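# Stand the kettle upright on its base over the stud

## Task

Put the kettle upright on its base so that the stud on the base sits within the ring on the kettle's underside; it only counts if the kettle stays that way without the robot holding it.

## Robot and tools

Robot: two 6-joint arms, left_arm and right_arm, each with a parallel two-finger gripper. The arm names do not tell you which side of a camera image they appear on. Scene frame: origin on the table top midway between the arms, +z up, +x out across the table, left_arm on the +y side. Arm root links sit at left_arm (-0.055, +0.364, 0) m, quat_wxyz (+1.000, 0, 0, -0.026), and right_arm (-0.016, -0.343, 0) m, quat_wxyz (+0.996, 0, 0, -0.091).

Gripper geometry: fingers extend along the gripper's +z axis and close along its y axis. The reported hand point lies between the pads of closed fingers, roughly 2 cm short of the tips; closing pushes the tips about 10 mm further along +z. Reported hand positions can be off, more so when the arm is stretched far.

Tool execute_actions, argument actions: a list holding one action, one wait, or nothing. An empty list only returns the current state (with pictures). An action is {"rows": [...], "steps": n} with n from 4 to 15 (default 15), each step lasting 1/30 s. Every row is one absolute joint target for both arms: exactly 14 numbers, first left_arm's waist, shoulder, elbow, forearm roll, wrist pitch, wrist roll, opening, then the same seven for right_arm. Always send all 14 even when one arm should stay still (repeat its current angles). Joint values are target angles in radians in each joint's own frame, as printed under Joint positions, not offsets. Rows are applied one per step; if there are fewer rows than steps, the last one is held. Ranges (rad): waist -6.283 to 6.283, shoulder -2.304 to 2.304, elbow -4.224 to 0.061, forearm roll -6.283 to 6.283, wrist pitch -2.164 to 2.164, wrist roll -6.283 to 6.283. A target more than 0.010 beyond a range end, and beyond the joint's last reported angle, makes the whole call refused and nothing is sent. Real ends may differ by up to 0.010; targets past them get clipped and the result may note "joint sent to its limit". Opening is a scale from -1 (closed) to +1 (fully open, 0.084 m pad gap). A wait is {"steps": n} with n up to 300, counted from the previous result. Optional pictures: true adds camera images to a result.

Motion limits: targets move at most 3.14 rad/s with a 0.16 s ramp, all joints of an arm arriving together; each step's target is kept within 0.623 rad of the measured angle, and if it would carry the gripper more than 70 mm from where it is, the whole arm's target is pulled back. Big moves therefore need several calls. The last 4 steps of each action run after its result is returned, and the arms keep heading to your last row while you think, until they settle.

Results: per arm, end_effector_position (m) and end_effector_quat_wxyz in the scene frame plus linear and angular velocity; Joint positions and Joint velocities (six joints in column order, then pad gap in m); joint torques (uncalibrated, noisy); grip_measured, the finger opening on the command scale. "joint command not followed" means a clearance check altered or blocked targets on some steps. HELD marks steps where your row was not passed on, fully or partly. MOTOR HOT appears from 65 °C; at 80 °C an OVER-TEMPERATURE FAULT brakes that arm until cool. A TORQUE FAULT (contact torque hitting the load limit: waist and shoulder 55.2, elbow 46, forearm roll 24.8, wrist pitch and wrist roll 17.4 N m, held weight included) makes the arm back off, pause 10 s and drop the rest of the call.

Grasping: to keep hold, command an opening clearly lower than grip_measured; a bigger gap means a firmer squeeze, about 24 N per pad at most for objects up to ~6 cm. Slamming shut can press harder, even forcing the fingers apart. Echoing grip_measured gives only a light hold that weakens with width. Expect occasional short pulls on held objects.

Tool zoom_image: camera (one of cam_head_left, cam_head_right, cam_high, cam_low, cam_left_wrist, cam_right_wrist) and region [x0, y0, x1, y1] in pixels of that 504x504 image, origin top-left, at most 504 by 504. Camera calibration (pinhole plus radial, world-to-camera transforms) is given per camera; fixed cameras may be off by a couple of degrees and millimetres, wrist cameras follow their arm's joint readings.

Tool read_manual (section "licences") only returns licence text. Tool finished_scene with argument scene ends the current scene permanently and grades it; call it only when the kettle stands on the base by itself with the grippers released and clear.

Avoid: dropping or knocking anything off the table, arms colliding or pushing on each other, hard slams or heavy pushing, long loaded holds that heat motors, and needless jerky motion.

Each tool is called after "Call:" in YAML: its name, and indented under it one key for each argument.

## Session

Call:
execute_actions:
  actions: []

Scene clock: 0.00 s of 4800.00 s.
left_arm: end_effector_position=(+0.3626, +0.5961, +0.2092) grip_measured=+1.00 end_effector_quat_wxyz=(-0.076, +0.974, +0.194, -0.086) end_effector_velocity=(+0.000, -0.000, -0.000) end_effector_angular_velocity=(+0.000, -0.001, -0.002) | right_arm: end_effector_position=(+0.6228, +0.3463, +0.3658) grip_measured=+1.00 end_effector_quat_wxyz=(+0.657, -0.623, +0.406, +0.126) end_effector_velocity=(+0.001, -0.001, +0.001) end_effector_angular_velocity=(+0.000, -0.001, -0.001)
Joint positions: left_arm=[ 0.465 -0.398 -0.972  0.278 -0.732 -0.202  0.084] | right_arm=[ 0.885 -0.937 -1.701  2.458 -0.815 -0.349  0.084]
Joint velocities: left_arm=[-0.001 -0.001  0.     0.001  0.002  0.     0.   ] | right_arm=[-0.002  0.001 -0.    -0.001  0.    -0.    -0.   ]
Joint torques (N m, as the arm reports them, + toward a larger angle): no reading
camera_calibration (this result's frames):
cam_left_wrist: T_world_to_cam=[[0.337165, -0.92264, -0.187231, 0.504174], [-0.919924, -0.365157, 0.142828, 0.588745], [-0.200147, 0.124082, -0.971877, 0.334822], [0, 0, 0, 1]] pos_world=[0.438624, 0.63861, 0.335713]
cam_right_wrist: T_world_to_cam=[[-0.644805, 0.21121, -0.734586, 0.632285], [-0.651288, 0.351204, 0.672666, 0.106572], [0.400063, 0.912166, -0.0888997, -0.401513], [0, 0, 0, 1]] pos_world=[0.63774, 0.195273, 0.357086]

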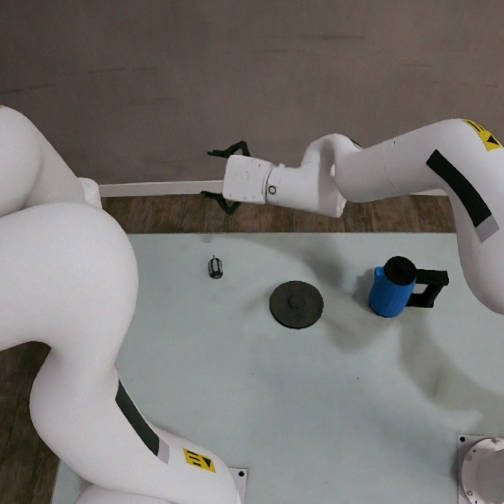

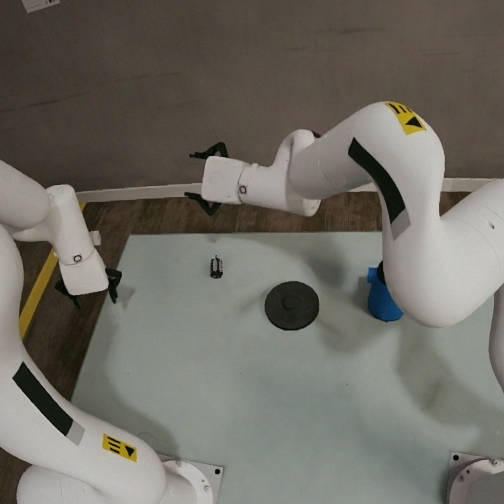

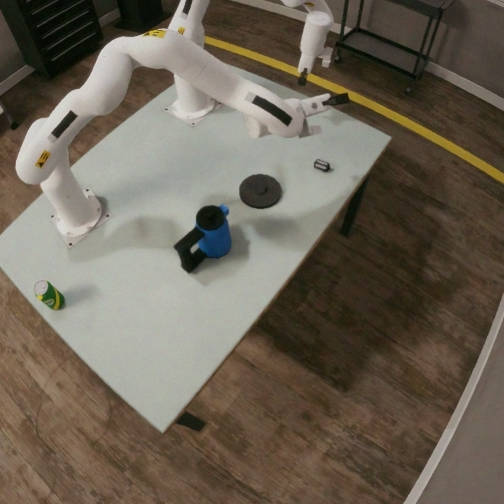

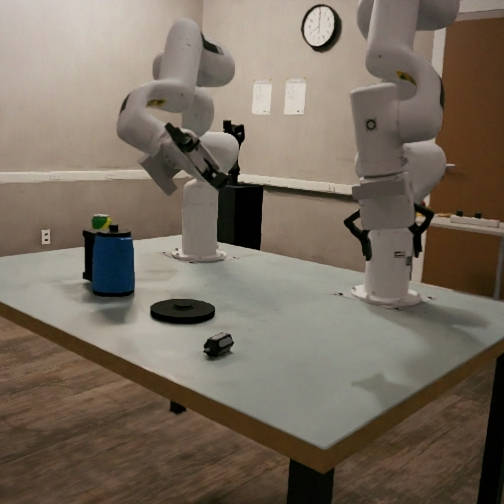

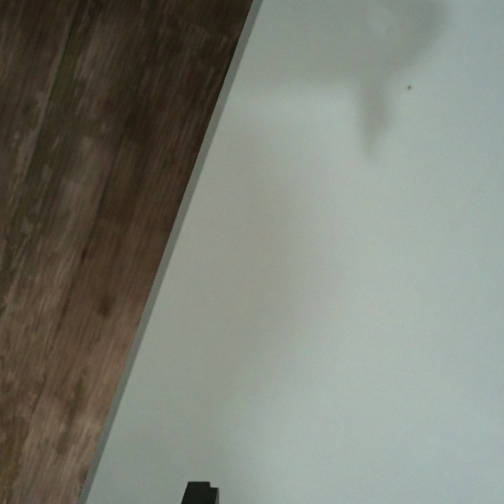

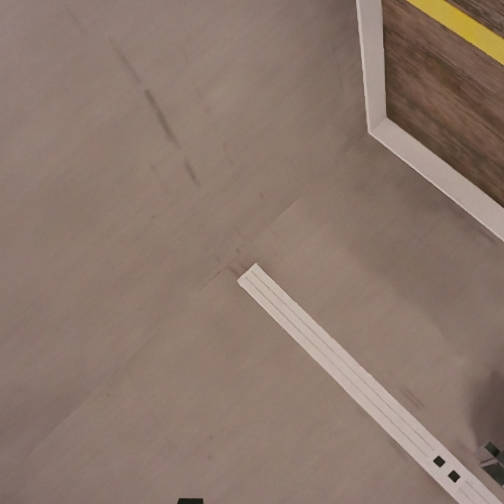

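Call:
execute_actions:
  actions:
    - {"rows":[[0.465,-0.398,-0.972,0.278,-0.732,-0.202,1,0.75,-0.45,-1.35,2.0,-0.812,-0.6,0.2]]}

Call:
execute_actions:
  actions:
    - {"rows":[[0.465,-0.398,-0.972,0.278,-0.732,-0.202,1,0.56,-0.364,-1.176,0,-0.812,-0.96,0.2]]}

Call:
execute_actions:
  actions:
    - {"steps":40}
  pictures: true

Scene clock: 0.63 s of 4800.00 s.
left_arm: end_effector_position=(+0.3625, +0.5958, +0.2092) grip_measured=+1.00 end_effector_quat_wxyz=(-0.075, +0.974, +0.194, -0.087) end_effector_velocity=(+0.000, -0.000, +0.000) end_effector_angular_velocity=(-0.000, +0.001, -0.001) | right_arm: end_effector_position=(+0.5954, +0.2844, +0.4535) grip_measured=+0.19 end_effector_quat_wxyz=(-0.657, +0.694, -0.290, -0.051) end_effector_velocity=(-0.129, -0.240, +0.280) end_effector_angular_velocity=(-0.469, -0.958, +0.360)
Joint positions: left_arm=[ 0.465 -0.398 -0.972  0.278 -0.732 -0.202  0.084] | right_arm=[ 0.819 -0.699 -1.53   2.235 -0.814 -0.471  0.052]
Joint velocities: left_arm=[-0.001  0.    -0.    -0.    -0.001  0.     0.   ] | right_arm=[-0.236  0.853  0.61  -0.801  0.004 -0.436 -0.   ]
Joint torques (N m, as the arm reports them, + toward a larger angle): left_arm=[  5.64  41.18 -10.54   1.15   0.42  -0.08] | right_arm=[  0.24  47.14 -17.05  -0.01  -1.14   0.1 ]
Steps of this call (steps 1 to 8: nothing new was sent; steps 9 to 19: the first 11 steps of this action). Readings (joint positions):
9: left_arm=[0.465 -0.398 -0.972 0.278 -0.732 -0.202] | right_arm=[0.885 -0.936 -1.701 2.458 -0.815 -0.349]
10: left_arm=[0.465 -0.398 -0.972 0.278 -0.732 -0.202] | right_arm=[0.884 -0.934 -1.698 2.455 -0.815 -0.351]
12: left_arm=[0.465 -0.398 -0.972 0.278 -0.732 -0.202] | right_arm=[0.875 -0.900 -1.669 2.421 -0.814 -0.370]
16: left_arm=[0.465 -0.398 -0.972 0.278 -0.732 -0.202] | right_arm=[0.842 -0.783 -1.591 2.314 -0.814 -0.428]
19: the state above

Scene clock: 1.13 s of 4800.00 s.
left_arm: end_effector_position=(+0.3625, +0.5958, +0.2092) grip_measured=+1.00 end_effector_quat_wxyz=(-0.075, +0.974, +0.194, -0.087) end_effector_velocity=(-0.000, +0.000, +0.000) end_effector_angular_velocity=(+0.000, +0.000, +0.001) | right_arm: end_effector_position=(+0.5422, +0.1414, +0.4435) grip_measured=+0.19 end_effector_quat_wxyz=(-0.533, +0.841, -0.005, +0.093) end_effector_velocity=(-0.128, -0.284, -0.226) end_effector_angular_velocity=(-1.197, -0.967, +0.999)
Joint positions: left_arm=[ 0.465 -0.398 -0.972  0.278 -0.732 -0.202  0.084] | right_arm=[ 0.654 -0.437 -1.278  1.651 -0.812 -0.782  0.052]
Joint velocities: left_arm=[ 0.     0.    -0.     0.    -0.001 -0.001 -0.   ] | right_arm=[-0.302  0.233  0.33  -1.595  0.001 -0.572 -0.   ]
Joint torques (N m, as the arm reports them, + toward a larger angle): left_arm=[  4.71  39.29 -10.93   1.49   0.34  -0.28] | right_arm=[  1.27  38.35 -16.55   0.16  -0.73   0.33]
Steps of this call (steps 1 to 4: the last 4 steps of your previous action; steps 5 to 15: the first 11 steps of this action). Readings (joint positions):
5: left_arm=[0.465 -0.398 -0.972 0.278 -0.732 -0.202] | right_arm=[0.779 -0.556 -1.427 2.100 -0.813 -0.545]
6: left_arm=[0.465 -0.398 -0.972 0.278 -0.732 -0.202] | right_arm=[0.770 -0.529 -1.407 2.069 -0.813 -0.563]
8: left_arm=[0.465 -0.398 -0.972 0.278 -0.732 -0.202] | right_arm=[0.743 -0.497 -1.376 1.989 -0.814 -0.615]
12: left_arm=[0.465 -0.398 -0.972 0.278 -0.732 -0.202] | right_arm=[0.687 -0.464 -1.314 1.804 -0.812 -0.718]
15: the state above

Scene clock: 2.47 s of 4800.00 s.
left_arm: end_effector_position=(+0.3625, +0.5958, +0.2092) grip_measured=+1.00 end_effector_quat_wxyz=(-0.075, +0.974, +0.194, -0.087) end_effector_velocity=(+0.000, +0.000, +0.001) end_effector_angular_velocity=(+0.001, -0.002, +0.001) | right_arm: end_effector_position=(+0.4958, -0.1387, +0.2997) grip_measured=+0.19 end_effector_quat_wxyz=(-0.000, +0.784, +0.620, +0.000) end_effector_velocity=(+0.001, -0.001, +0.000) end_effector_angular_velocity=(-0.004, -0.003, +0.006)
Joint positions: left_arm=[ 0.465 -0.398 -0.972  0.278 -0.732 -0.202  0.084] | right_arm=[ 0.56  -0.364 -1.176  0.001 -0.812 -0.96   0.052]
Joint velocities: left_arm=[ 0.001  0.001 -0.    -0.     0.001 -0.001 -0.   ] | right_arm=[-0.     0.001  0.    -0.007  0.    -0.001  0.   ]
Joint torques (N m, as the arm reports them, + toward a larger angle): left_arm=[  5.4   40.3  -11.07   1.88   0.32  -0.26] | right_arm=[  1.12  33.31 -16.73   1.48   0.97   0.52]
Kept back: nothing.
Steps of this call (steps 1 to 4: the last 4 steps of your previous action; steps 5 to 40: the robot went on to your last target). Readings (joint positions):
1: left_arm=[0.465 -0.398 -0.972 0.278 -0.732 -0.202] | right_arm=[0.644 -0.430 -1.268 1.597 -0.812 -0.800]
2: left_arm=[0.465 -0.398 -0.972 0.278 -0.732 -0.202] | right_arm=[0.635 -0.423 -1.258 1.542 -0.812 -0.817]
4: left_arm=[0.465 -0.398 -0.972 0.278 -0.732 -0.202] | right_arm=[0.620 -0.411 -1.241 1.429 -0.812 -0.847]
8: left_arm=[0.465 -0.398 -0.972 0.278 -0.732 -0.202] | right_arm=[0.596 -0.392 -1.215 1.190 -0.812 -0.891]
40: the state above
camera_calibration (this result's frames):
cam_left_wrist: T_world_to_cam=[[0.337406, -0.922592, -0.187033, 0.503814], [-0.919753, -0.365413, 0.143276, 0.588472], [-0.20053, 0.123682, -0.971849, 0.335157], [0, 0, 0, 1]] pos_world=[0.438468, 0.638397, 0.335638]
cam_right_wrist: T_world_to_cam=[[0.977669, -0.208092, -0.0293358, -0.469707], [-0.208421, -0.978001, -0.00861866, 0.0389035], [-0.026897, 0.0145404, -0.999532, 0.445918], [0, 0, 0, 1]] pos_world=[0.47932, -0.0661783, 0.432265]

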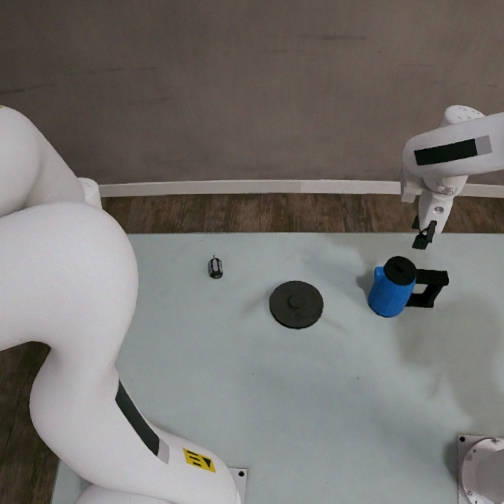

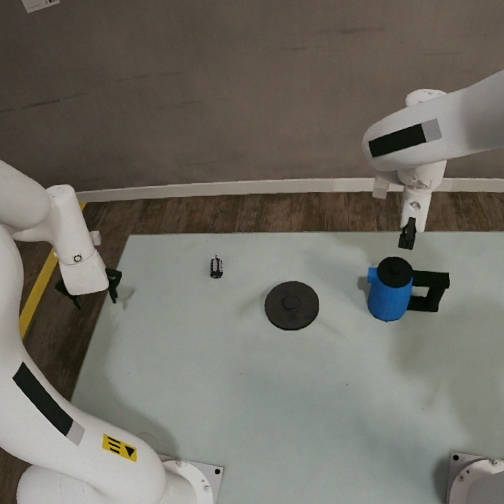

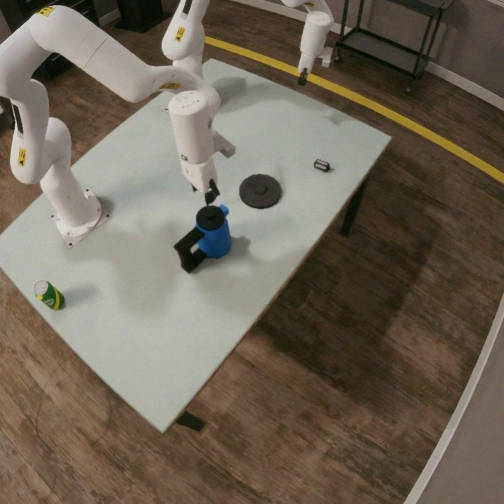

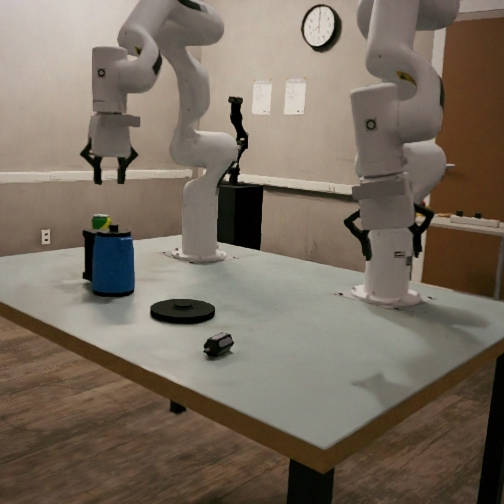

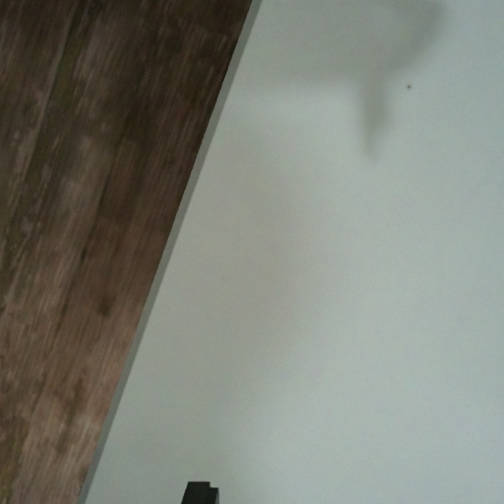

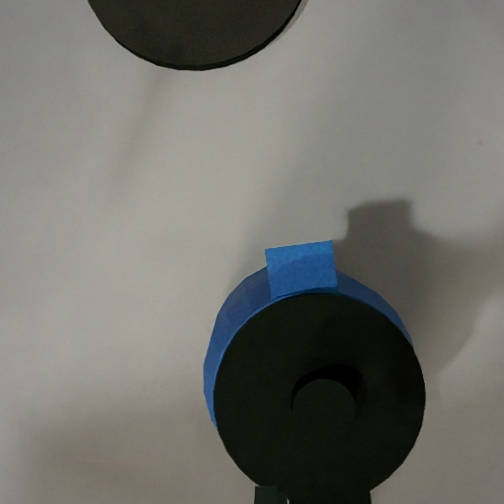

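Call:
execute_actions:
  actions:
    - {"rows":[[0.465,-0.398,-0.972,0.278,-0.732,-0.202,1,0.594,-0.514,-1.102,0,-0.588,-0.96,0.2]]}

Call:
execute_actions:
  actions:
    - {"steps":15}
  pictures: true

Call:
zoom_image:
  camera: "cam_low"
  region: [80,190,150,260]

Scene clock: 3.03 s of 4800.00 s.
left_arm: end_effector_position=(+0.3625, +0.5958, +0.2092) grip_measured=+1.00 end_effector_quat_wxyz=(-0.075, +0.974, +0.194, -0.087) end_effector_velocity=(+0.000, +0.001, +0.000) end_effector_angular_velocity=(+0.000, -0.002, +0.001) | right_arm: end_effector_position=(+0.4907, -0.1231, +0.1998) grip_measured=+0.19 end_effector_quat_wxyz=(-0.001, +0.775, +0.632, -0.002) end_effector_velocity=(-0.015, +0.020, -0.142) end_effector_angular_velocity=(+0.005, -0.012, +0.043)
Joint positions: left_arm=[ 0.465 -0.398 -0.972  0.278 -0.732 -0.202  0.084] | right_arm=[ 0.59  -0.497 -1.109 -0.    -0.617 -0.96   0.052]
Joint velocities: left_arm=[ 0.001 -0.    -0.001 -0.     0.001  0.    -0.   ] | right_arm=[ 0.044 -0.194  0.095  0.     0.302  0.001  0.   ]
Joint torques (N m, as the arm reports them, + toward a larger angle): left_arm=[  3.67  40.62 -10.65   1.43   0.3   -0.33] | right_arm=[ -2.74  49.83 -17.07   0.68   0.17   0.32]
Steps of this call (steps 1 to 6: the robot went on to your last target; steps 7 to 17: the first 11 steps of this action). Readings (joint positions):
7: left_arm=[0.465 -0.398 -0.972 0.278 -0.732 -0.202] | right_arm=[0.560 -0.364 -1.176 0.000 -0.812 -0.960]
8: left_arm=[0.465 -0.398 -0.972 0.278 -0.732 -0.202] | right_arm=[0.560 -0.366 -1.175 0.000 -0.808 -0.960]
10: left_arm=[0.465 -0.398 -0.972 0.278 -0.732 -0.202] | right_arm=[0.566 -0.388 -1.166 0.000 -0.772 -0.960]
14: left_arm=[0.465 -0.398 -0.972 0.278 -0.732 -0.202] | right_arm=[0.582 -0.461 -1.127 0.000 -0.668 -0.960]
17: the state above

Scene clock: 3.53 s of 4800.00 s.
left_arm: end_effector_position=(+0.3625, +0.5958, +0.2092) grip_measured=+1.00 end_effector_quat_wxyz=(-0.075, +0.974, +0.194, -0.087) end_effector_velocity=(-0.000, -0.000, +0.000) end_effector_angular_velocity=(+0.000, -0.001, +0.001) | right_arm: end_effector_position=(+0.4903, -0.1209, +0.1881) grip_measured=+0.19 end_effector_quat_wxyz=(+0.000, +0.774, +0.634, +0.000) end_effector_velocity=(-0.001, -0.000, -0.003) end_effector_angular_velocity=(-0.001, +0.004, +0.001)
Joint positions: left_arm=[ 0.465 -0.398 -0.972  0.278 -0.732 -0.202  0.084] | right_arm=[ 0.594 -0.514 -1.102  0.    -0.588 -0.96   0.052]
Joint velocities: left_arm=[-0.     0.001  0.    -0.     0.    -0.001 -0.   ] | right_arm=[ 0.    -0.004  0.002  0.001  0.002 -0.002  0.   ]
Joint torques (N m, as the arm reports them, + toward a larger angle): left_arm=[  4.45  41.45 -10.67   1.15   0.13  -0.17] | right_arm=[  0.2   36.3  -14.58   1.64   0.71   0.5 ]
Kept back: nothing.
Steps of this call (steps 1 to 4: the last 4 steps of your previous action; steps 5 to 15: the robot went on to your last target). Readings (joint positions):
1: left_arm=[0.465 -0.398 -0.972 0.278 -0.732 -0.202] | right_arm=[0.591 -0.502 -1.107 -0.000 -0.608 -0.960]
2: left_arm=[0.465 -0.398 -0.972 0.278 -0.732 -0.202] | right_arm=[0.592 -0.506 -1.106 -0.000 -0.602 -0.960]
4: left_arm=[0.465 -0.398 -0.972 0.278 -0.732 -0.202] | right_arm=[0.593 -0.509 -1.104 0.000 -0.595 -0.960]
8: left_arm=[0.465 -0.398 -0.972 0.278 -0.732 -0.202] | right_arm=[0.594 -0.512 -1.103 0.000 -0.590 -0.960]
15: the state above
camera_calibration (this result's frames):
cam_left_wrist: T_world_to_cam=[[0.337406, -0.922592, -0.187033, 0.503814], [-0.919753, -0.365413, 0.143276, 0.588472], [-0.20053, 0.123682, -0.971849, 0.335157], [0, 0, 0, 1]] pos_world=[0.438468, 0.638397, 0.335638]
cam_right_wrist: T_world_to_cam=[[0.984288, -0.174214, -0.0287587, -0.463131], [-0.174513, -0.98462, -0.00822317, 0.0367035], [-0.0268838, 0.0131127, -0.999553, 0.333779], [0, 0, 0, 1]] pos_world=[0.471233, -0.0489218, 0.320613]

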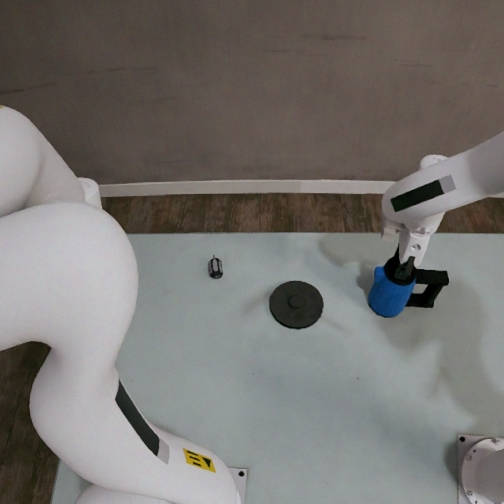

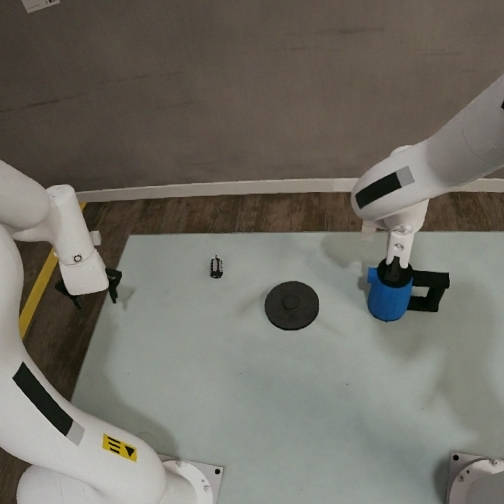

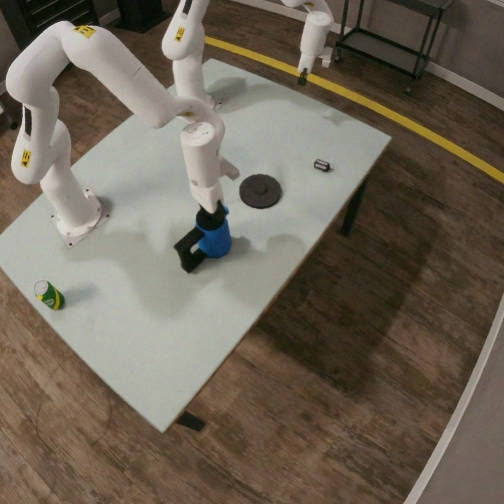

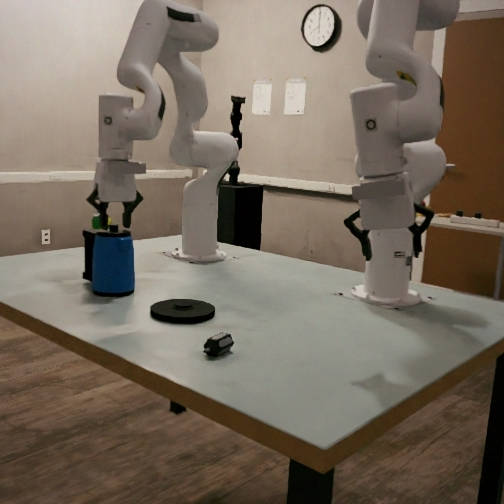

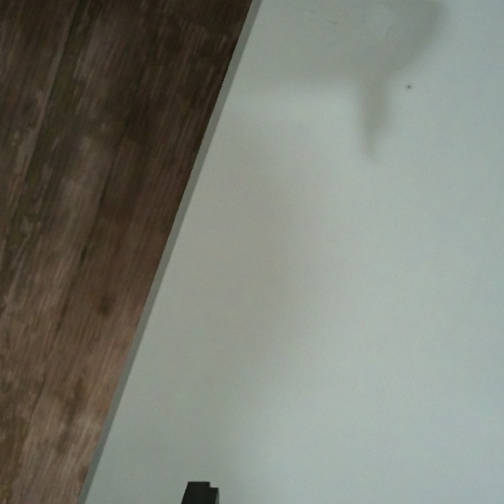

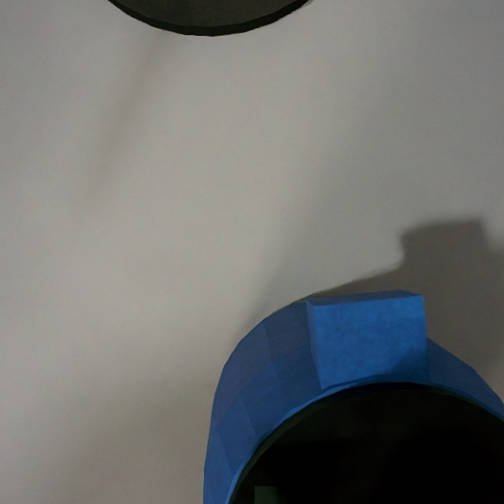

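Region (80, 190, 150, 260) of cam_low's 504x504 image, scaled by 7.200, with more detail than that image has.

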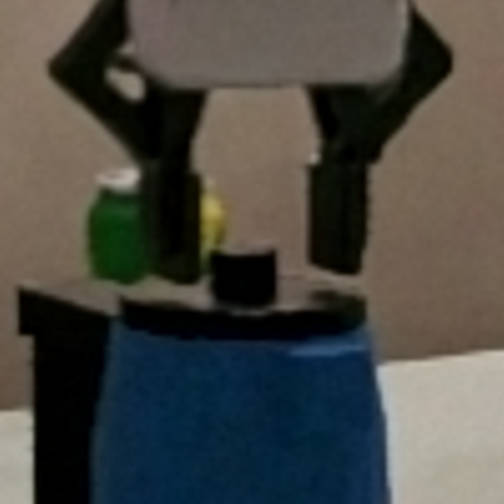

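Call:
execute_actions:
  actions:
    - {"rows":[[0.465,-0.398,-0.972,0.278,-0.732,-0.202,1,0.584,-0.524,-1.093,0,-0.569,-0.96,0.2]],"steps":10}

Call:
execute_actions:
  actions:
    - {"rows":[[0.465,-0.398,-0.972,0.278,-0.732,-0.202,1,0.584,-0.524,-1.093,0,-0.569,-0.96,-1]],"steps":12}
  pictures: true

Call:
zoom_image:
  camera: "cam_low"
  region: [80,190,150,260]

Scene clock: 3.90 s of 4800.00 s.
left_arm: end_effector_position=(+0.3625, +0.5958, +0.2092) grip_measured=+1.00 end_effector_quat_wxyz=(-0.075, +0.974, +0.194, -0.087) end_effector_velocity=(+0.000, +0.000, +0.000) end_effector_angular_velocity=(-0.000, -0.001, +0.000) | right_arm: end_effector_position=(+0.4906, -0.1255, +0.1810) grip_measured=+0.19 end_effector_quat_wxyz=(-0.000, +0.776, +0.631, -0.000) end_effector_velocity=(+0.025, +0.003, +0.009) end_effector_angular_velocity=(+0.033, -0.075, -0.018)
Joint positions: left_arm=[ 0.465 -0.398 -0.972  0.278 -0.732 -0.202  0.084] | right_arm=[ 0.586 -0.522 -1.095  0.    -0.573 -0.96   0.052]
Joint velocities: left_arm=[ 0.     0.001 -0.    -0.001 -0.     0.     0.   ] | right_arm=[-0.014  0.006 -0.017  0.002  0.059  0.002 -0.003]
Joint torques (N m, as the arm reports them, + toward a larger angle): left_arm=[  4.64  40.96 -11.22   1.59   0.44  -0.48] | right_arm=[ -7.33  29.79 -11.27   1.06   0.6    0.27]
Steps of this call (steps 1 to 5: the robot went on to your last target; steps 6 to 11: the first 6 steps of this action). Readings (joint positions):
6: left_arm=[0.465 -0.398 -0.972 0.278 -0.732 -0.202] | right_arm=[0.594 -0.514 -1.102 0.000 -0.588 -0.960]
7: left_arm=[0.465 -0.398 -0.972 0.278 -0.732 -0.202] | right_arm=[0.593 -0.515 -1.101 0.000 -0.585 -0.960]
9: left_arm=[0.465 -0.398 -0.972 0.278 -0.732 -0.202] | right_arm=[0.588 -0.519 -1.097 0.000 -0.578 -0.960]
11: the state above

Scene clock: 4.30 s of 4800.00 s.
left_arm: end_effector_position=(+0.3625, +0.5958, +0.2092) grip_measured=+1.00 end_effector_quat_wxyz=(-0.075, +0.974, +0.194, -0.087) end_effector_velocity=(-0.000, +0.000, -0.000) end_effector_angular_velocity=(-0.001, +0.001, +0.001) | right_arm: end_effector_position=(+0.4926, -0.1258, +0.1822) grip_measured=-0.22 end_effector_quat_wxyz=(+0.001, +0.777, +0.630, +0.002) end_effector_velocity=(+0.003, +0.002, +0.005) end_effector_angular_velocity=(+0.005, -0.012, -0.000)
Joint positions: left_arm=[ 0.465 -0.398 -0.972  0.278 -0.732 -0.202  0.084] | right_arm=[ 0.584 -0.521 -1.097  0.    -0.571 -0.96   0.034]
Joint velocities: left_arm=[ 0.001 -0.001  0.    -0.    -0.     0.001 -0.   ] | right_arm=[ 0.001  0.007 -0.004  0.     0.003  0.001 -0.06 ]
Joint torques (N m, as the arm reports them, + toward a larger angle): left_arm=[  3.33  39.22 -11.24   1.27   0.24  -0.26] | right_arm=[-1.18  3.4  -0.72 -0.12  3.89  0.51]
Steps of this call (steps 1 to 4: the last 4 steps of your previous action; steps 5 to 12: the first 8 steps of this action). Readings (joint positions):
5: left_arm=[0.465 -0.398 -0.972 0.278 -0.732 -0.202] | right_arm=[0.585 -0.522 -1.095 0.000 -0.571 -0.960]
6: left_arm=[0.465 -0.398 -0.972 0.278 -0.732 -0.202] | right_arm=[0.584 -0.522 -1.096 0.000 -0.571 -0.960]
8: left_arm=[0.465 -0.398 -0.972 0.278 -0.732 -0.202] | right_arm=[0.584 -0.521 -1.096 0.000 -0.571 -0.960]
12: the state above
camera_calibration (this result's frames):
cam_left_wrist: T_world_to_cam=[[0.337406, -0.922592, -0.187033, 0.503814], [-0.919753, -0.365413, 0.143276, 0.588472], [-0.20053, 0.123682, -0.971849, 0.335157], [0, 0, 0, 1]] pos_world=[0.438468, 0.638397, 0.335638]
cam_right_wrist: T_world_to_cam=[[0.982631, -0.183883, -0.0249533, -0.467494], [-0.184195, -0.98283, -0.0108178, 0.0376828], [-0.0225356, 0.0152262, -0.99963, 0.326173], [0, 0, 0, 1]] pos_world=[0.473666, -0.0538951, 0.314795]

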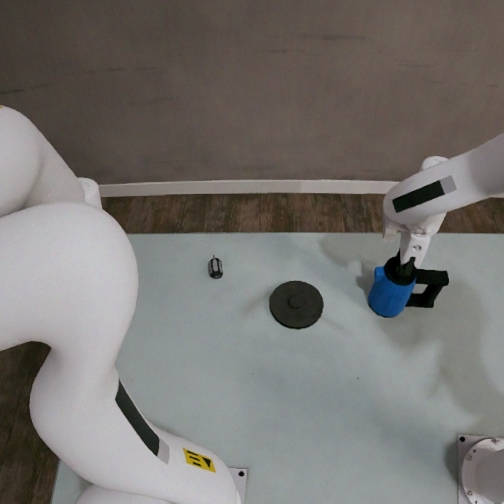

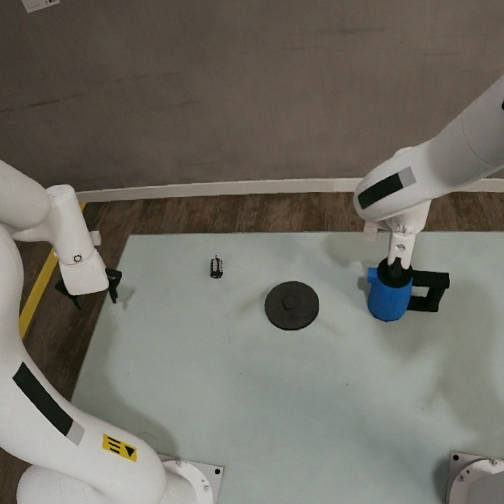

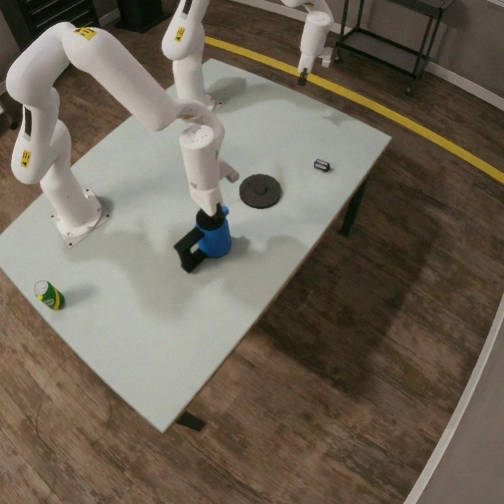

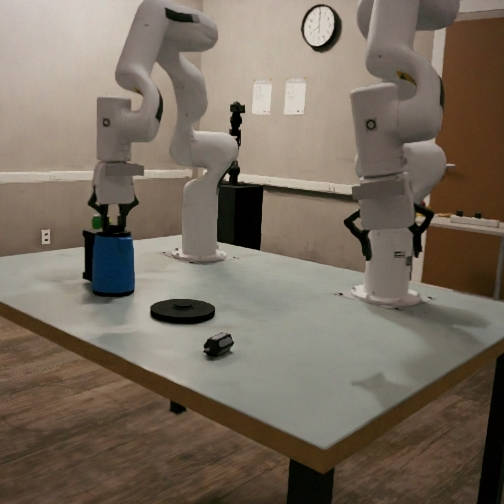

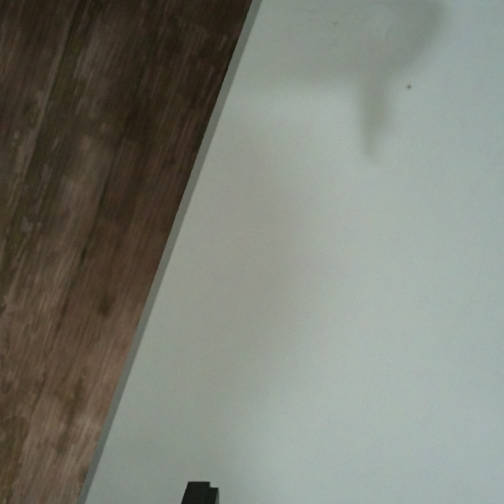

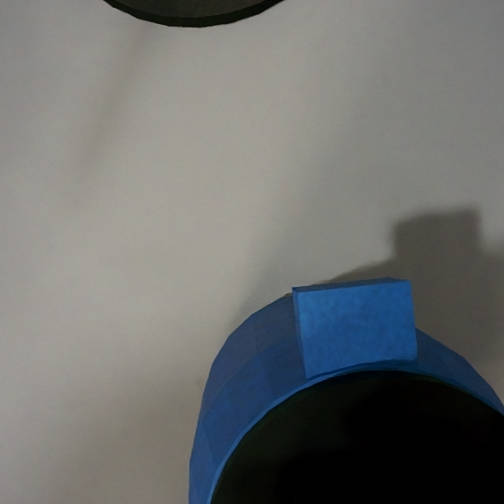

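Region (80, 190, 150, 260) of cam_low's 504x504 image, scaled by 7.200, with more detail than that image has.

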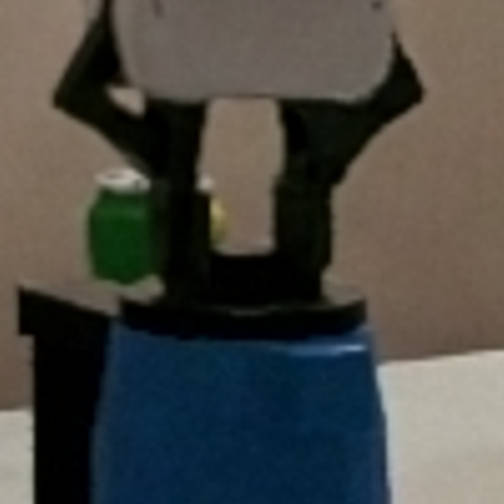

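Call:
execute_actions:
  actions:
    - {"rows":[[0.465,-0.398,-0.972,0.278,-0.732,-0.202,1,0.584,-0.513,-1.089,0,-0.576,-0.96,-1]],"steps":12}

Call:
execute_actions:
  actions:
    - {"rows":[[0.465,-0.398,-0.972,0.278,-0.732,-0.202,1,0.584,-0.508,-1.092,0,-0.584,-0.96,-1],[0.465,-0.398,-0.972,0.278,-0.732,-0.202,1,0.584,-0.5,-1.096,0,-0.596,-0.96,-1],[0.465,-0.398,-0.972,0.278,-0.732,-0.202,1,0.584,-0.492,-1.1,0,-0.608,-0.96,-1],[0.465,-0.398,-0.972,0.278,-0.732,-0.202,1,0.584,-0.484,-1.104,0,-0.62,-0.96,-1],[0.465,-0.398,-0.972,0.278,-0.732,-0.202,1,0.584,-0.476,-1.108,0,-0.632,-0.96,-1],[0.465,-0.398,-0.972,0.278,-0.732,-0.202,1,0.584,-0.468,-1.112,0,-0.644,-0.96,-1],[0.465,-0.398,-0.972,0.278,-0.732,-0.202,1,0.584,-0.46,-1.116,0,-0.656,-0.96,-1],[0.465,-0.398,-0.972,0.278,-0.732,-0.202,1,0.584,-0.452,-1.12,0,-0.668,-0.96,-1],[0.465,-0.398,-0.972,0.278,-0.732,-0.202,1,0.584,-0.443,-1.127,0,-0.684,-0.96,-1],[0.465,-0.398,-0.972,0.278,-0.732,-0.202,1,0.593,-0.451,-1.14,0,-0.689,-0.96,-1],[0.465,-0.398,-0.972,0.278,-0.732,-0.202,1,0.602,-0.46,-1.152,0,-0.692,-0.96,-1],[0.465,-0.398,-0.972,0.278,-0.732,-0.202,1,0.621,-0.477,-1.177,0,-0.7,-0.96,-1],[0.465,-0.398,-0.972,0.278,-0.732,-0.202,1,0.639,-0.494,-1.202,0,-0.708,-0.96,-1],[0.465,-0.398,-0.972,0.278,-0.732,-0.202,1,0.658,-0.511,-1.227,0,-0.716,-0.96,-1],[0.465,-0.398,-0.972,0.278,-0.732,-0.202,1,0.676,-0.528,-1.252,0,-0.724,-0.96,-1]]}

Call:
execute_actions:
  actions:
    - {"rows":[[0.465,-0.398,-0.972,0.278,-0.732,-0.202,1,0.694,-0.545,-1.277,0,-0.732,-0.96,-1],[0.465,-0.398,-0.972,0.278,-0.732,-0.202,1,0.713,-0.562,-1.302,0,-0.74,-0.96,-1],[0.465,-0.398,-0.972,0.278,-0.732,-0.202,1,0.731,-0.579,-1.327,0,-0.748,-0.96,-1],[0.465,-0.398,-0.972,0.278,-0.732,-0.202,1,0.75,-0.596,-1.352,0,-0.756,-0.96,-1],[0.465,-0.398,-0.972,0.278,-0.732,-0.202,1,0.768,-0.613,-1.377,0,-0.764,-0.96,-1],[0.465,-0.398,-0.972,0.278,-0.732,-0.202,1,0.786,-0.63,-1.402,0,-0.772,-0.96,-1],[0.465,-0.398,-0.972,0.278,-0.732,-0.202,1,0.805,-0.647,-1.427,0,-0.78,-0.96,-1],[0.465,-0.398,-0.972,0.278,-0.732,-0.202,1,0.823,-0.664,-1.452,0,-0.788,-0.96,-1],[0.465,-0.398,-0.972,0.278,-0.732,-0.202,1,0.842,-0.681,-1.477,0,-0.796,-0.96,-1],[0.465,-0.398,-0.972,0.278,-0.732,-0.202,1,0.86,-0.698,-1.502,0,-0.804,-0.96,-1],[0.465,-0.398,-0.972,0.278,-0.732,-0.202,1,0.878,-0.715,-1.527,0,-0.812,-0.96,-1],[0.465,-0.398,-0.972,0.278,-0.732,-0.202,1,0.897,-0.732,-1.552,0,-0.82,-0.96,-1],[0.465,-0.398,-0.972,0.278,-0.732,-0.202,1,0.915,-0.749,-1.577,0,-0.828,-0.96,-1],[0.465,-0.398,-0.972,0.278,-0.732,-0.202,1,0.934,-0.766,-1.602,0,-0.836,-0.96,-1],[0.465,-0.398,-0.972,0.278,-0.732,-0.202,1,0.952,-0.783,-1.627,0,-0.844,-0.96,-1]]}

Call:
execute_actions:
  actions:
    - {"steps":20}
  pictures: true

Call:
zoom_image:
  camera: "cam_low"
  region: [110,190,260,340]

Call:
zoom_image:
  camera: "cam_head_left"
  region: [240,230,360,350]

Call:
zoom_image:
  camera: "cam_head_right"
  region: [240,230,360,350]

Scene clock: 5.53 s of 4800.00 s.
left_arm: end_effector_position=(+0.3625, +0.5958, +0.2092) grip_measured=+1.00 end_effector_quat_wxyz=(-0.075, +0.974, +0.194, -0.087) end_effector_velocity=(-0.000, +0.000, -0.000) end_effector_angular_velocity=(-0.001, +0.000, +0.002) | right_arm: end_effector_position=(+0.4912, -0.1271, +0.1834) grip_measured=-0.47 end_effector_quat_wxyz=(+0.001, +0.777, +0.630, +0.003) end_effector_velocity=(-0.007, -0.003, +0.001) end_effector_angular_velocity=(-0.009, +0.020, +0.001)
Joint positions: left_arm=[ 0.465 -0.398 -0.972  0.278 -0.732 -0.202  0.084] | right_arm=[ 0.583 -0.514 -1.09  -0.001 -0.569 -0.96   0.023]
Joint velocities: left_arm=[ 0.001 -0.001 -0.001 -0.001 -0.    -0.001  0.   ] | right_arm=[-0.     0.007  0.007 -0.001 -0.022 -0.    -0.   ]
Joint torques (N m, as the arm reports them, + toward a larger angle): left_arm=[  4.1   40.84 -10.59   1.4    0.44  -0.12] | right_arm=[-2.56 16.86 -5.8   0.09 -1.61  0.16]
Steps of this call (steps 1 to 4: the last 4 steps of your previous action; steps 5 to 15: the robot went on to your last target; steps 16 to 29: nothing new was sent; steps 30 to 37: the first 8 steps of this action). Readings (joint positions):
30: left_arm=[0.465 -0.398 -0.972 0.278 -0.732 -0.202] | right_arm=[0.584 -0.519 -1.096 0.000 -0.570 -0.960]
31: left_arm=[0.465 -0.398 -0.972 0.278 -0.732 -0.202] | right_arm=[0.584 -0.518 -1.095 0.000 -0.571 -0.960]
33: left_arm=[0.465 -0.398 -0.972 0.278 -0.732 -0.202] | right_arm=[0.583 -0.516 -1.092 -0.000 -0.568 -0.960]
37: the state above

Scene clock: 6.03 s of 4800.00 s.
left_arm: end_effector_position=(+0.3625, +0.5958, +0.2092) grip_measured=+1.00 end_effector_quat_wxyz=(-0.075, +0.974, +0.194, -0.087) end_effector_velocity=(-0.000, +0.000, +0.000) end_effector_angular_velocity=(-0.000, +0.001, +0.000) | right_arm: end_effector_position=(+0.4912, -0.1261, +0.2226) grip_measured=-0.47 end_effector_quat_wxyz=(-0.000, +0.777, +0.630, -0.001) end_effector_velocity=(+0.034, +0.047, +0.162) end_effector_angular_velocity=(+0.017, -0.039, +0.054)
Joint positions: left_arm=[ 0.465 -0.398 -0.972  0.278 -0.732 -0.202  0.084] | right_arm=[ 0.585 -0.461 -1.117 -0.    -0.658 -0.96   0.023]
Joint velocities: left_arm=[ 0.    -0.    -0.    -0.    -0.001  0.    -0.   ] | right_arm=[ 0.055  0.144 -0.219  0.    -0.32   0.001  0.   ]
Joint torques (N m, as the arm reports them, + toward a larger angle): left_arm=[  5.08  40.82 -10.95   1.23   0.38  -0.25] | right_arm=[  7.52  25.92 -14.95   1.93   1.31   0.36]
Steps of this call (steps 1 to 4: the last 4 steps of your previous action; steps 5 to 15: the first 11 steps of this action). Readings (joint positions):
5: left_arm=[0.465 -0.398 -0.972 0.278 -0.732 -0.202] | right_arm=[0.583 -0.514 -1.089 -0.001 -0.572 -0.960]
6: left_arm=[0.465 -0.398 -0.972 0.278 -0.732 -0.202] | right_arm=[0.583 -0.513 -1.089 -0.001 -0.575 -0.960]
8: left_arm=[0.465 -0.398 -0.972 0.278 -0.732 -0.202] | right_arm=[0.583 -0.509 -1.088 -0.000 -0.588 -0.960]
12: left_arm=[0.465 -0.398 -0.972 0.278 -0.732 -0.202] | right_arm=[0.584 -0.483 -1.102 -0.000 -0.625 -0.960]
15: the state above

Scene clock: 6.53 s of 4800.00 s.
left_arm: end_effector_position=(+0.3625, +0.5958, +0.2092) grip_measured=+1.00 end_effector_quat_wxyz=(-0.075, +0.974, +0.194, -0.087) end_effector_velocity=(-0.001, -0.000, -0.000) end_effector_angular_velocity=(+0.000, +0.000, -0.001) | right_arm: end_effector_position=(+0.5048, +0.0273, +0.2333) grip_measured=-0.47 end_effector_quat_wxyz=(-0.000, +0.705, +0.709, -0.000) end_effector_velocity=(-0.034, +0.391, -0.020) end_effector_angular_velocity=(-0.000, +0.001, +0.530)
Joint positions: left_arm=[ 0.465 -0.398 -0.972  0.278 -0.732 -0.202  0.084] | right_arm=[ 0.799 -0.641 -1.418  0.    -0.777 -0.96   0.023]
Joint velocities: left_arm=[0.    0.001 0.001 0.001 0.    0.    0.   ] | right_arm=[ 0.53  -0.489 -0.721  0.    -0.233  0.     0.   ]
Joint torques (N m, as the arm reports them, + toward a larger angle): left_arm=[  4.98  41.44 -10.88   1.14   0.19  -0.13] | right_arm=[  1.88  46.55 -16.64   1.38   0.45   0.55]
Steps of this call (steps 1 to 4: the last 4 steps of your previous action; steps 5 to 15: the first 11 steps of this action). Readings (joint positions):
5: left_arm=[0.465 -0.398 -0.972 0.278 -0.732 -0.202] | right_arm=[0.627 -0.486 -1.184 -0.000 -0.699 -0.960]
6: left_arm=[0.465 -0.398 -0.972 0.278 -0.732 -0.202] | right_arm=[0.642 -0.499 -1.204 -0.000 -0.706 -0.960]
8: left_arm=[0.465 -0.398 -0.972 0.278 -0.732 -0.202] | right_arm=[0.675 -0.528 -1.249 0.000 -0.722 -0.960]
12: left_arm=[0.465 -0.398 -0.972 0.278 -0.732 -0.202] | right_arm=[0.745 -0.592 -1.345 0.000 -0.753 -0.960]
15: the state above

Scene clock: 7.20 s of 4800.00 s.
left_arm: end_effector_position=(+0.3625, +0.5958, +0.2092) grip_measured=+1.00 end_effector_quat_wxyz=(-0.075, +0.974, +0.194, -0.087) end_effector_velocity=(+0.000, +0.001, +0.000) end_effector_angular_velocity=(+0.001, -0.001, -0.002) | right_arm: end_effector_position=(+0.4813, +0.1396, +0.2251) grip_measured=-0.47 end_effector_quat_wxyz=(+0.000, +0.649, +0.761, -0.000) end_effector_velocity=(-0.002, +0.005, +0.000) end_effector_angular_velocity=(+0.003, -0.002, +0.006)
Joint positions: left_arm=[ 0.465 -0.398 -0.972  0.278 -0.732 -0.202  0.084] | right_arm=[ 0.951 -0.782 -1.626 -0.    -0.844 -0.96   0.023]
Joint velocities: left_arm=[ 0.     0.    -0.001  0.002  0.     0.001  0.   ] | right_arm=[ 0.007 -0.004 -0.007  0.001  0.001  0.001  0.   ]
Joint torques (N m, as the arm reports them, + toward a larger angle): left_arm=[  3.82  39.66 -10.97   2.1    0.26  -0.22] | right_arm=[  0.06  52.65 -17.46   0.86   0.76   0.87]
Kept back: nothing.
Steps of this call (steps 1 to 4: the last 4 steps of your previous action; steps 5 to 20: the robot went on to your last target). Readings (joint positions):
1: left_arm=[0.465 -0.398 -0.972 0.278 -0.732 -0.202] | right_arm=[0.816 -0.658 -1.442 0.000 -0.785 -0.960]
2: left_arm=[0.465 -0.398 -0.972 0.278 -0.732 -0.202] | right_arm=[0.834 -0.674 -1.466 0.000 -0.792 -0.960]
4: left_arm=[0.465 -0.398 -0.972 0.278 -0.732 -0.202] | right_arm=[0.869 -0.706 -1.514 0.000 -0.808 -0.960]
8: left_arm=[0.465 -0.398 -0.972 0.278 -0.732 -0.202] | right_arm=[0.929 -0.761 -1.594 0.000 -0.833 -0.960]
20: the state above
camera_calibration (this result's frames):
cam_left_wrist: T_world_to_cam=[[0.337406, -0.922592, -0.187033, 0.503814], [-0.919753, -0.365413, 0.143276, 0.588472], [-0.20053, 0.123682, -0.971849, 0.335157], [0, 0, 0, 1]] pos_world=[0.438468, 0.638397, 0.335638]
cam_right_wrist: T_world_to_cam=[[0.983056, 0.180983, -0.0290971, -0.45678], [0.180826, -0.983483, -0.007956, 0.120709], [-0.0300564, 0.00255966, -0.999545, 0.370062], [0, 0, 0, 1]] pos_world=[0.438336, 0.200437, 0.357563]

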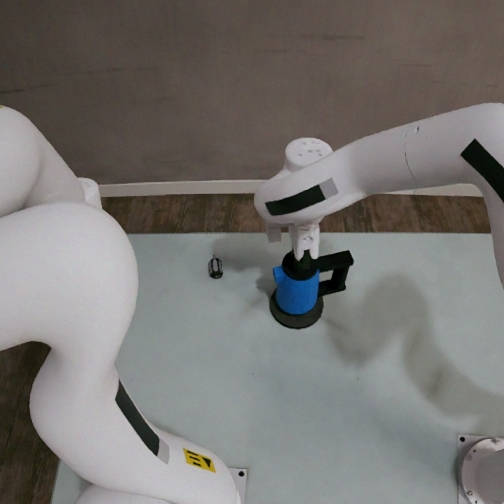

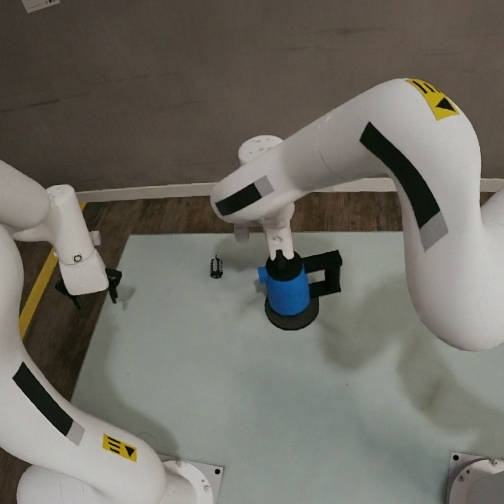

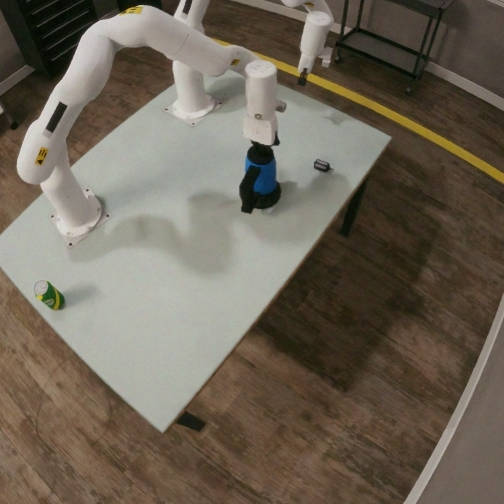

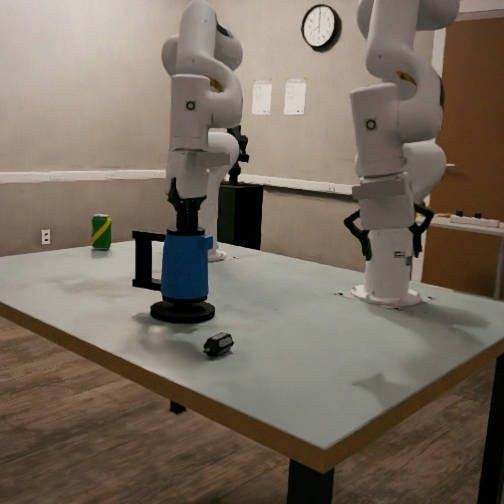

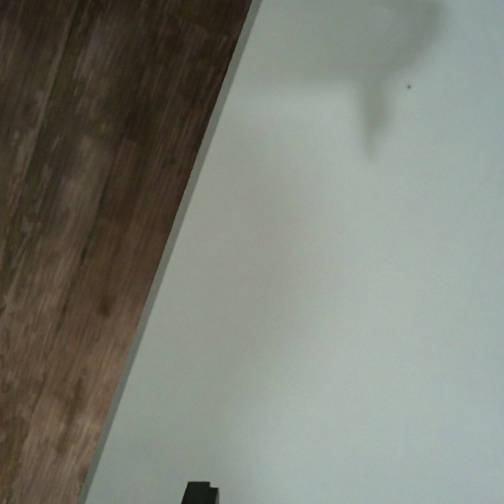

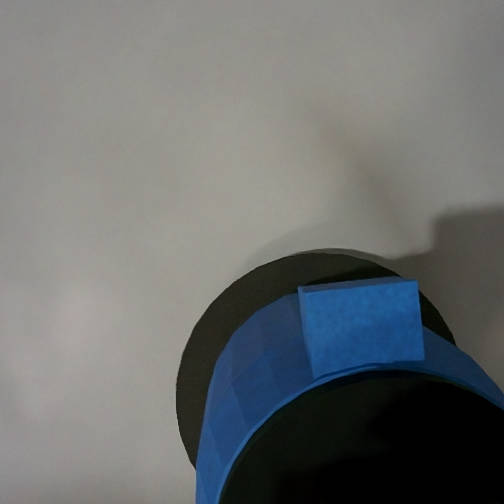

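Region (110, 190, 260, 340) of cam_low's 504x504 image, scaled by 3.360, with more detail than that image has.

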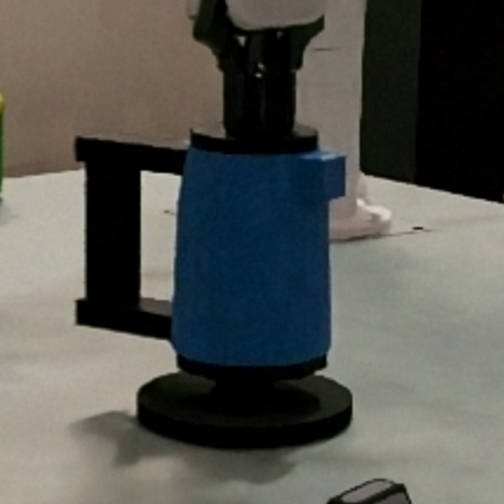

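Region (240, 230, 360, 350) of cam_head_left's 504x504 image, scaled by 4.200, with more detail than that image has.

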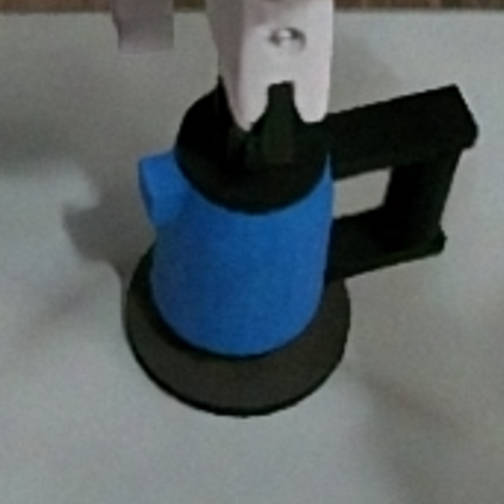

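Region (240, 230, 360, 350) of cam_head_right's 504x504 image, scaled by 4.200, with more detail than that image has.

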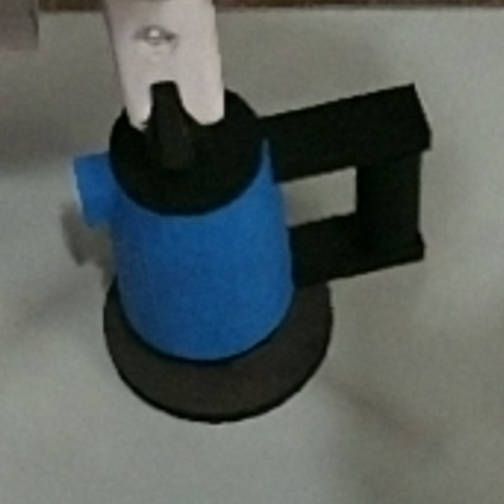

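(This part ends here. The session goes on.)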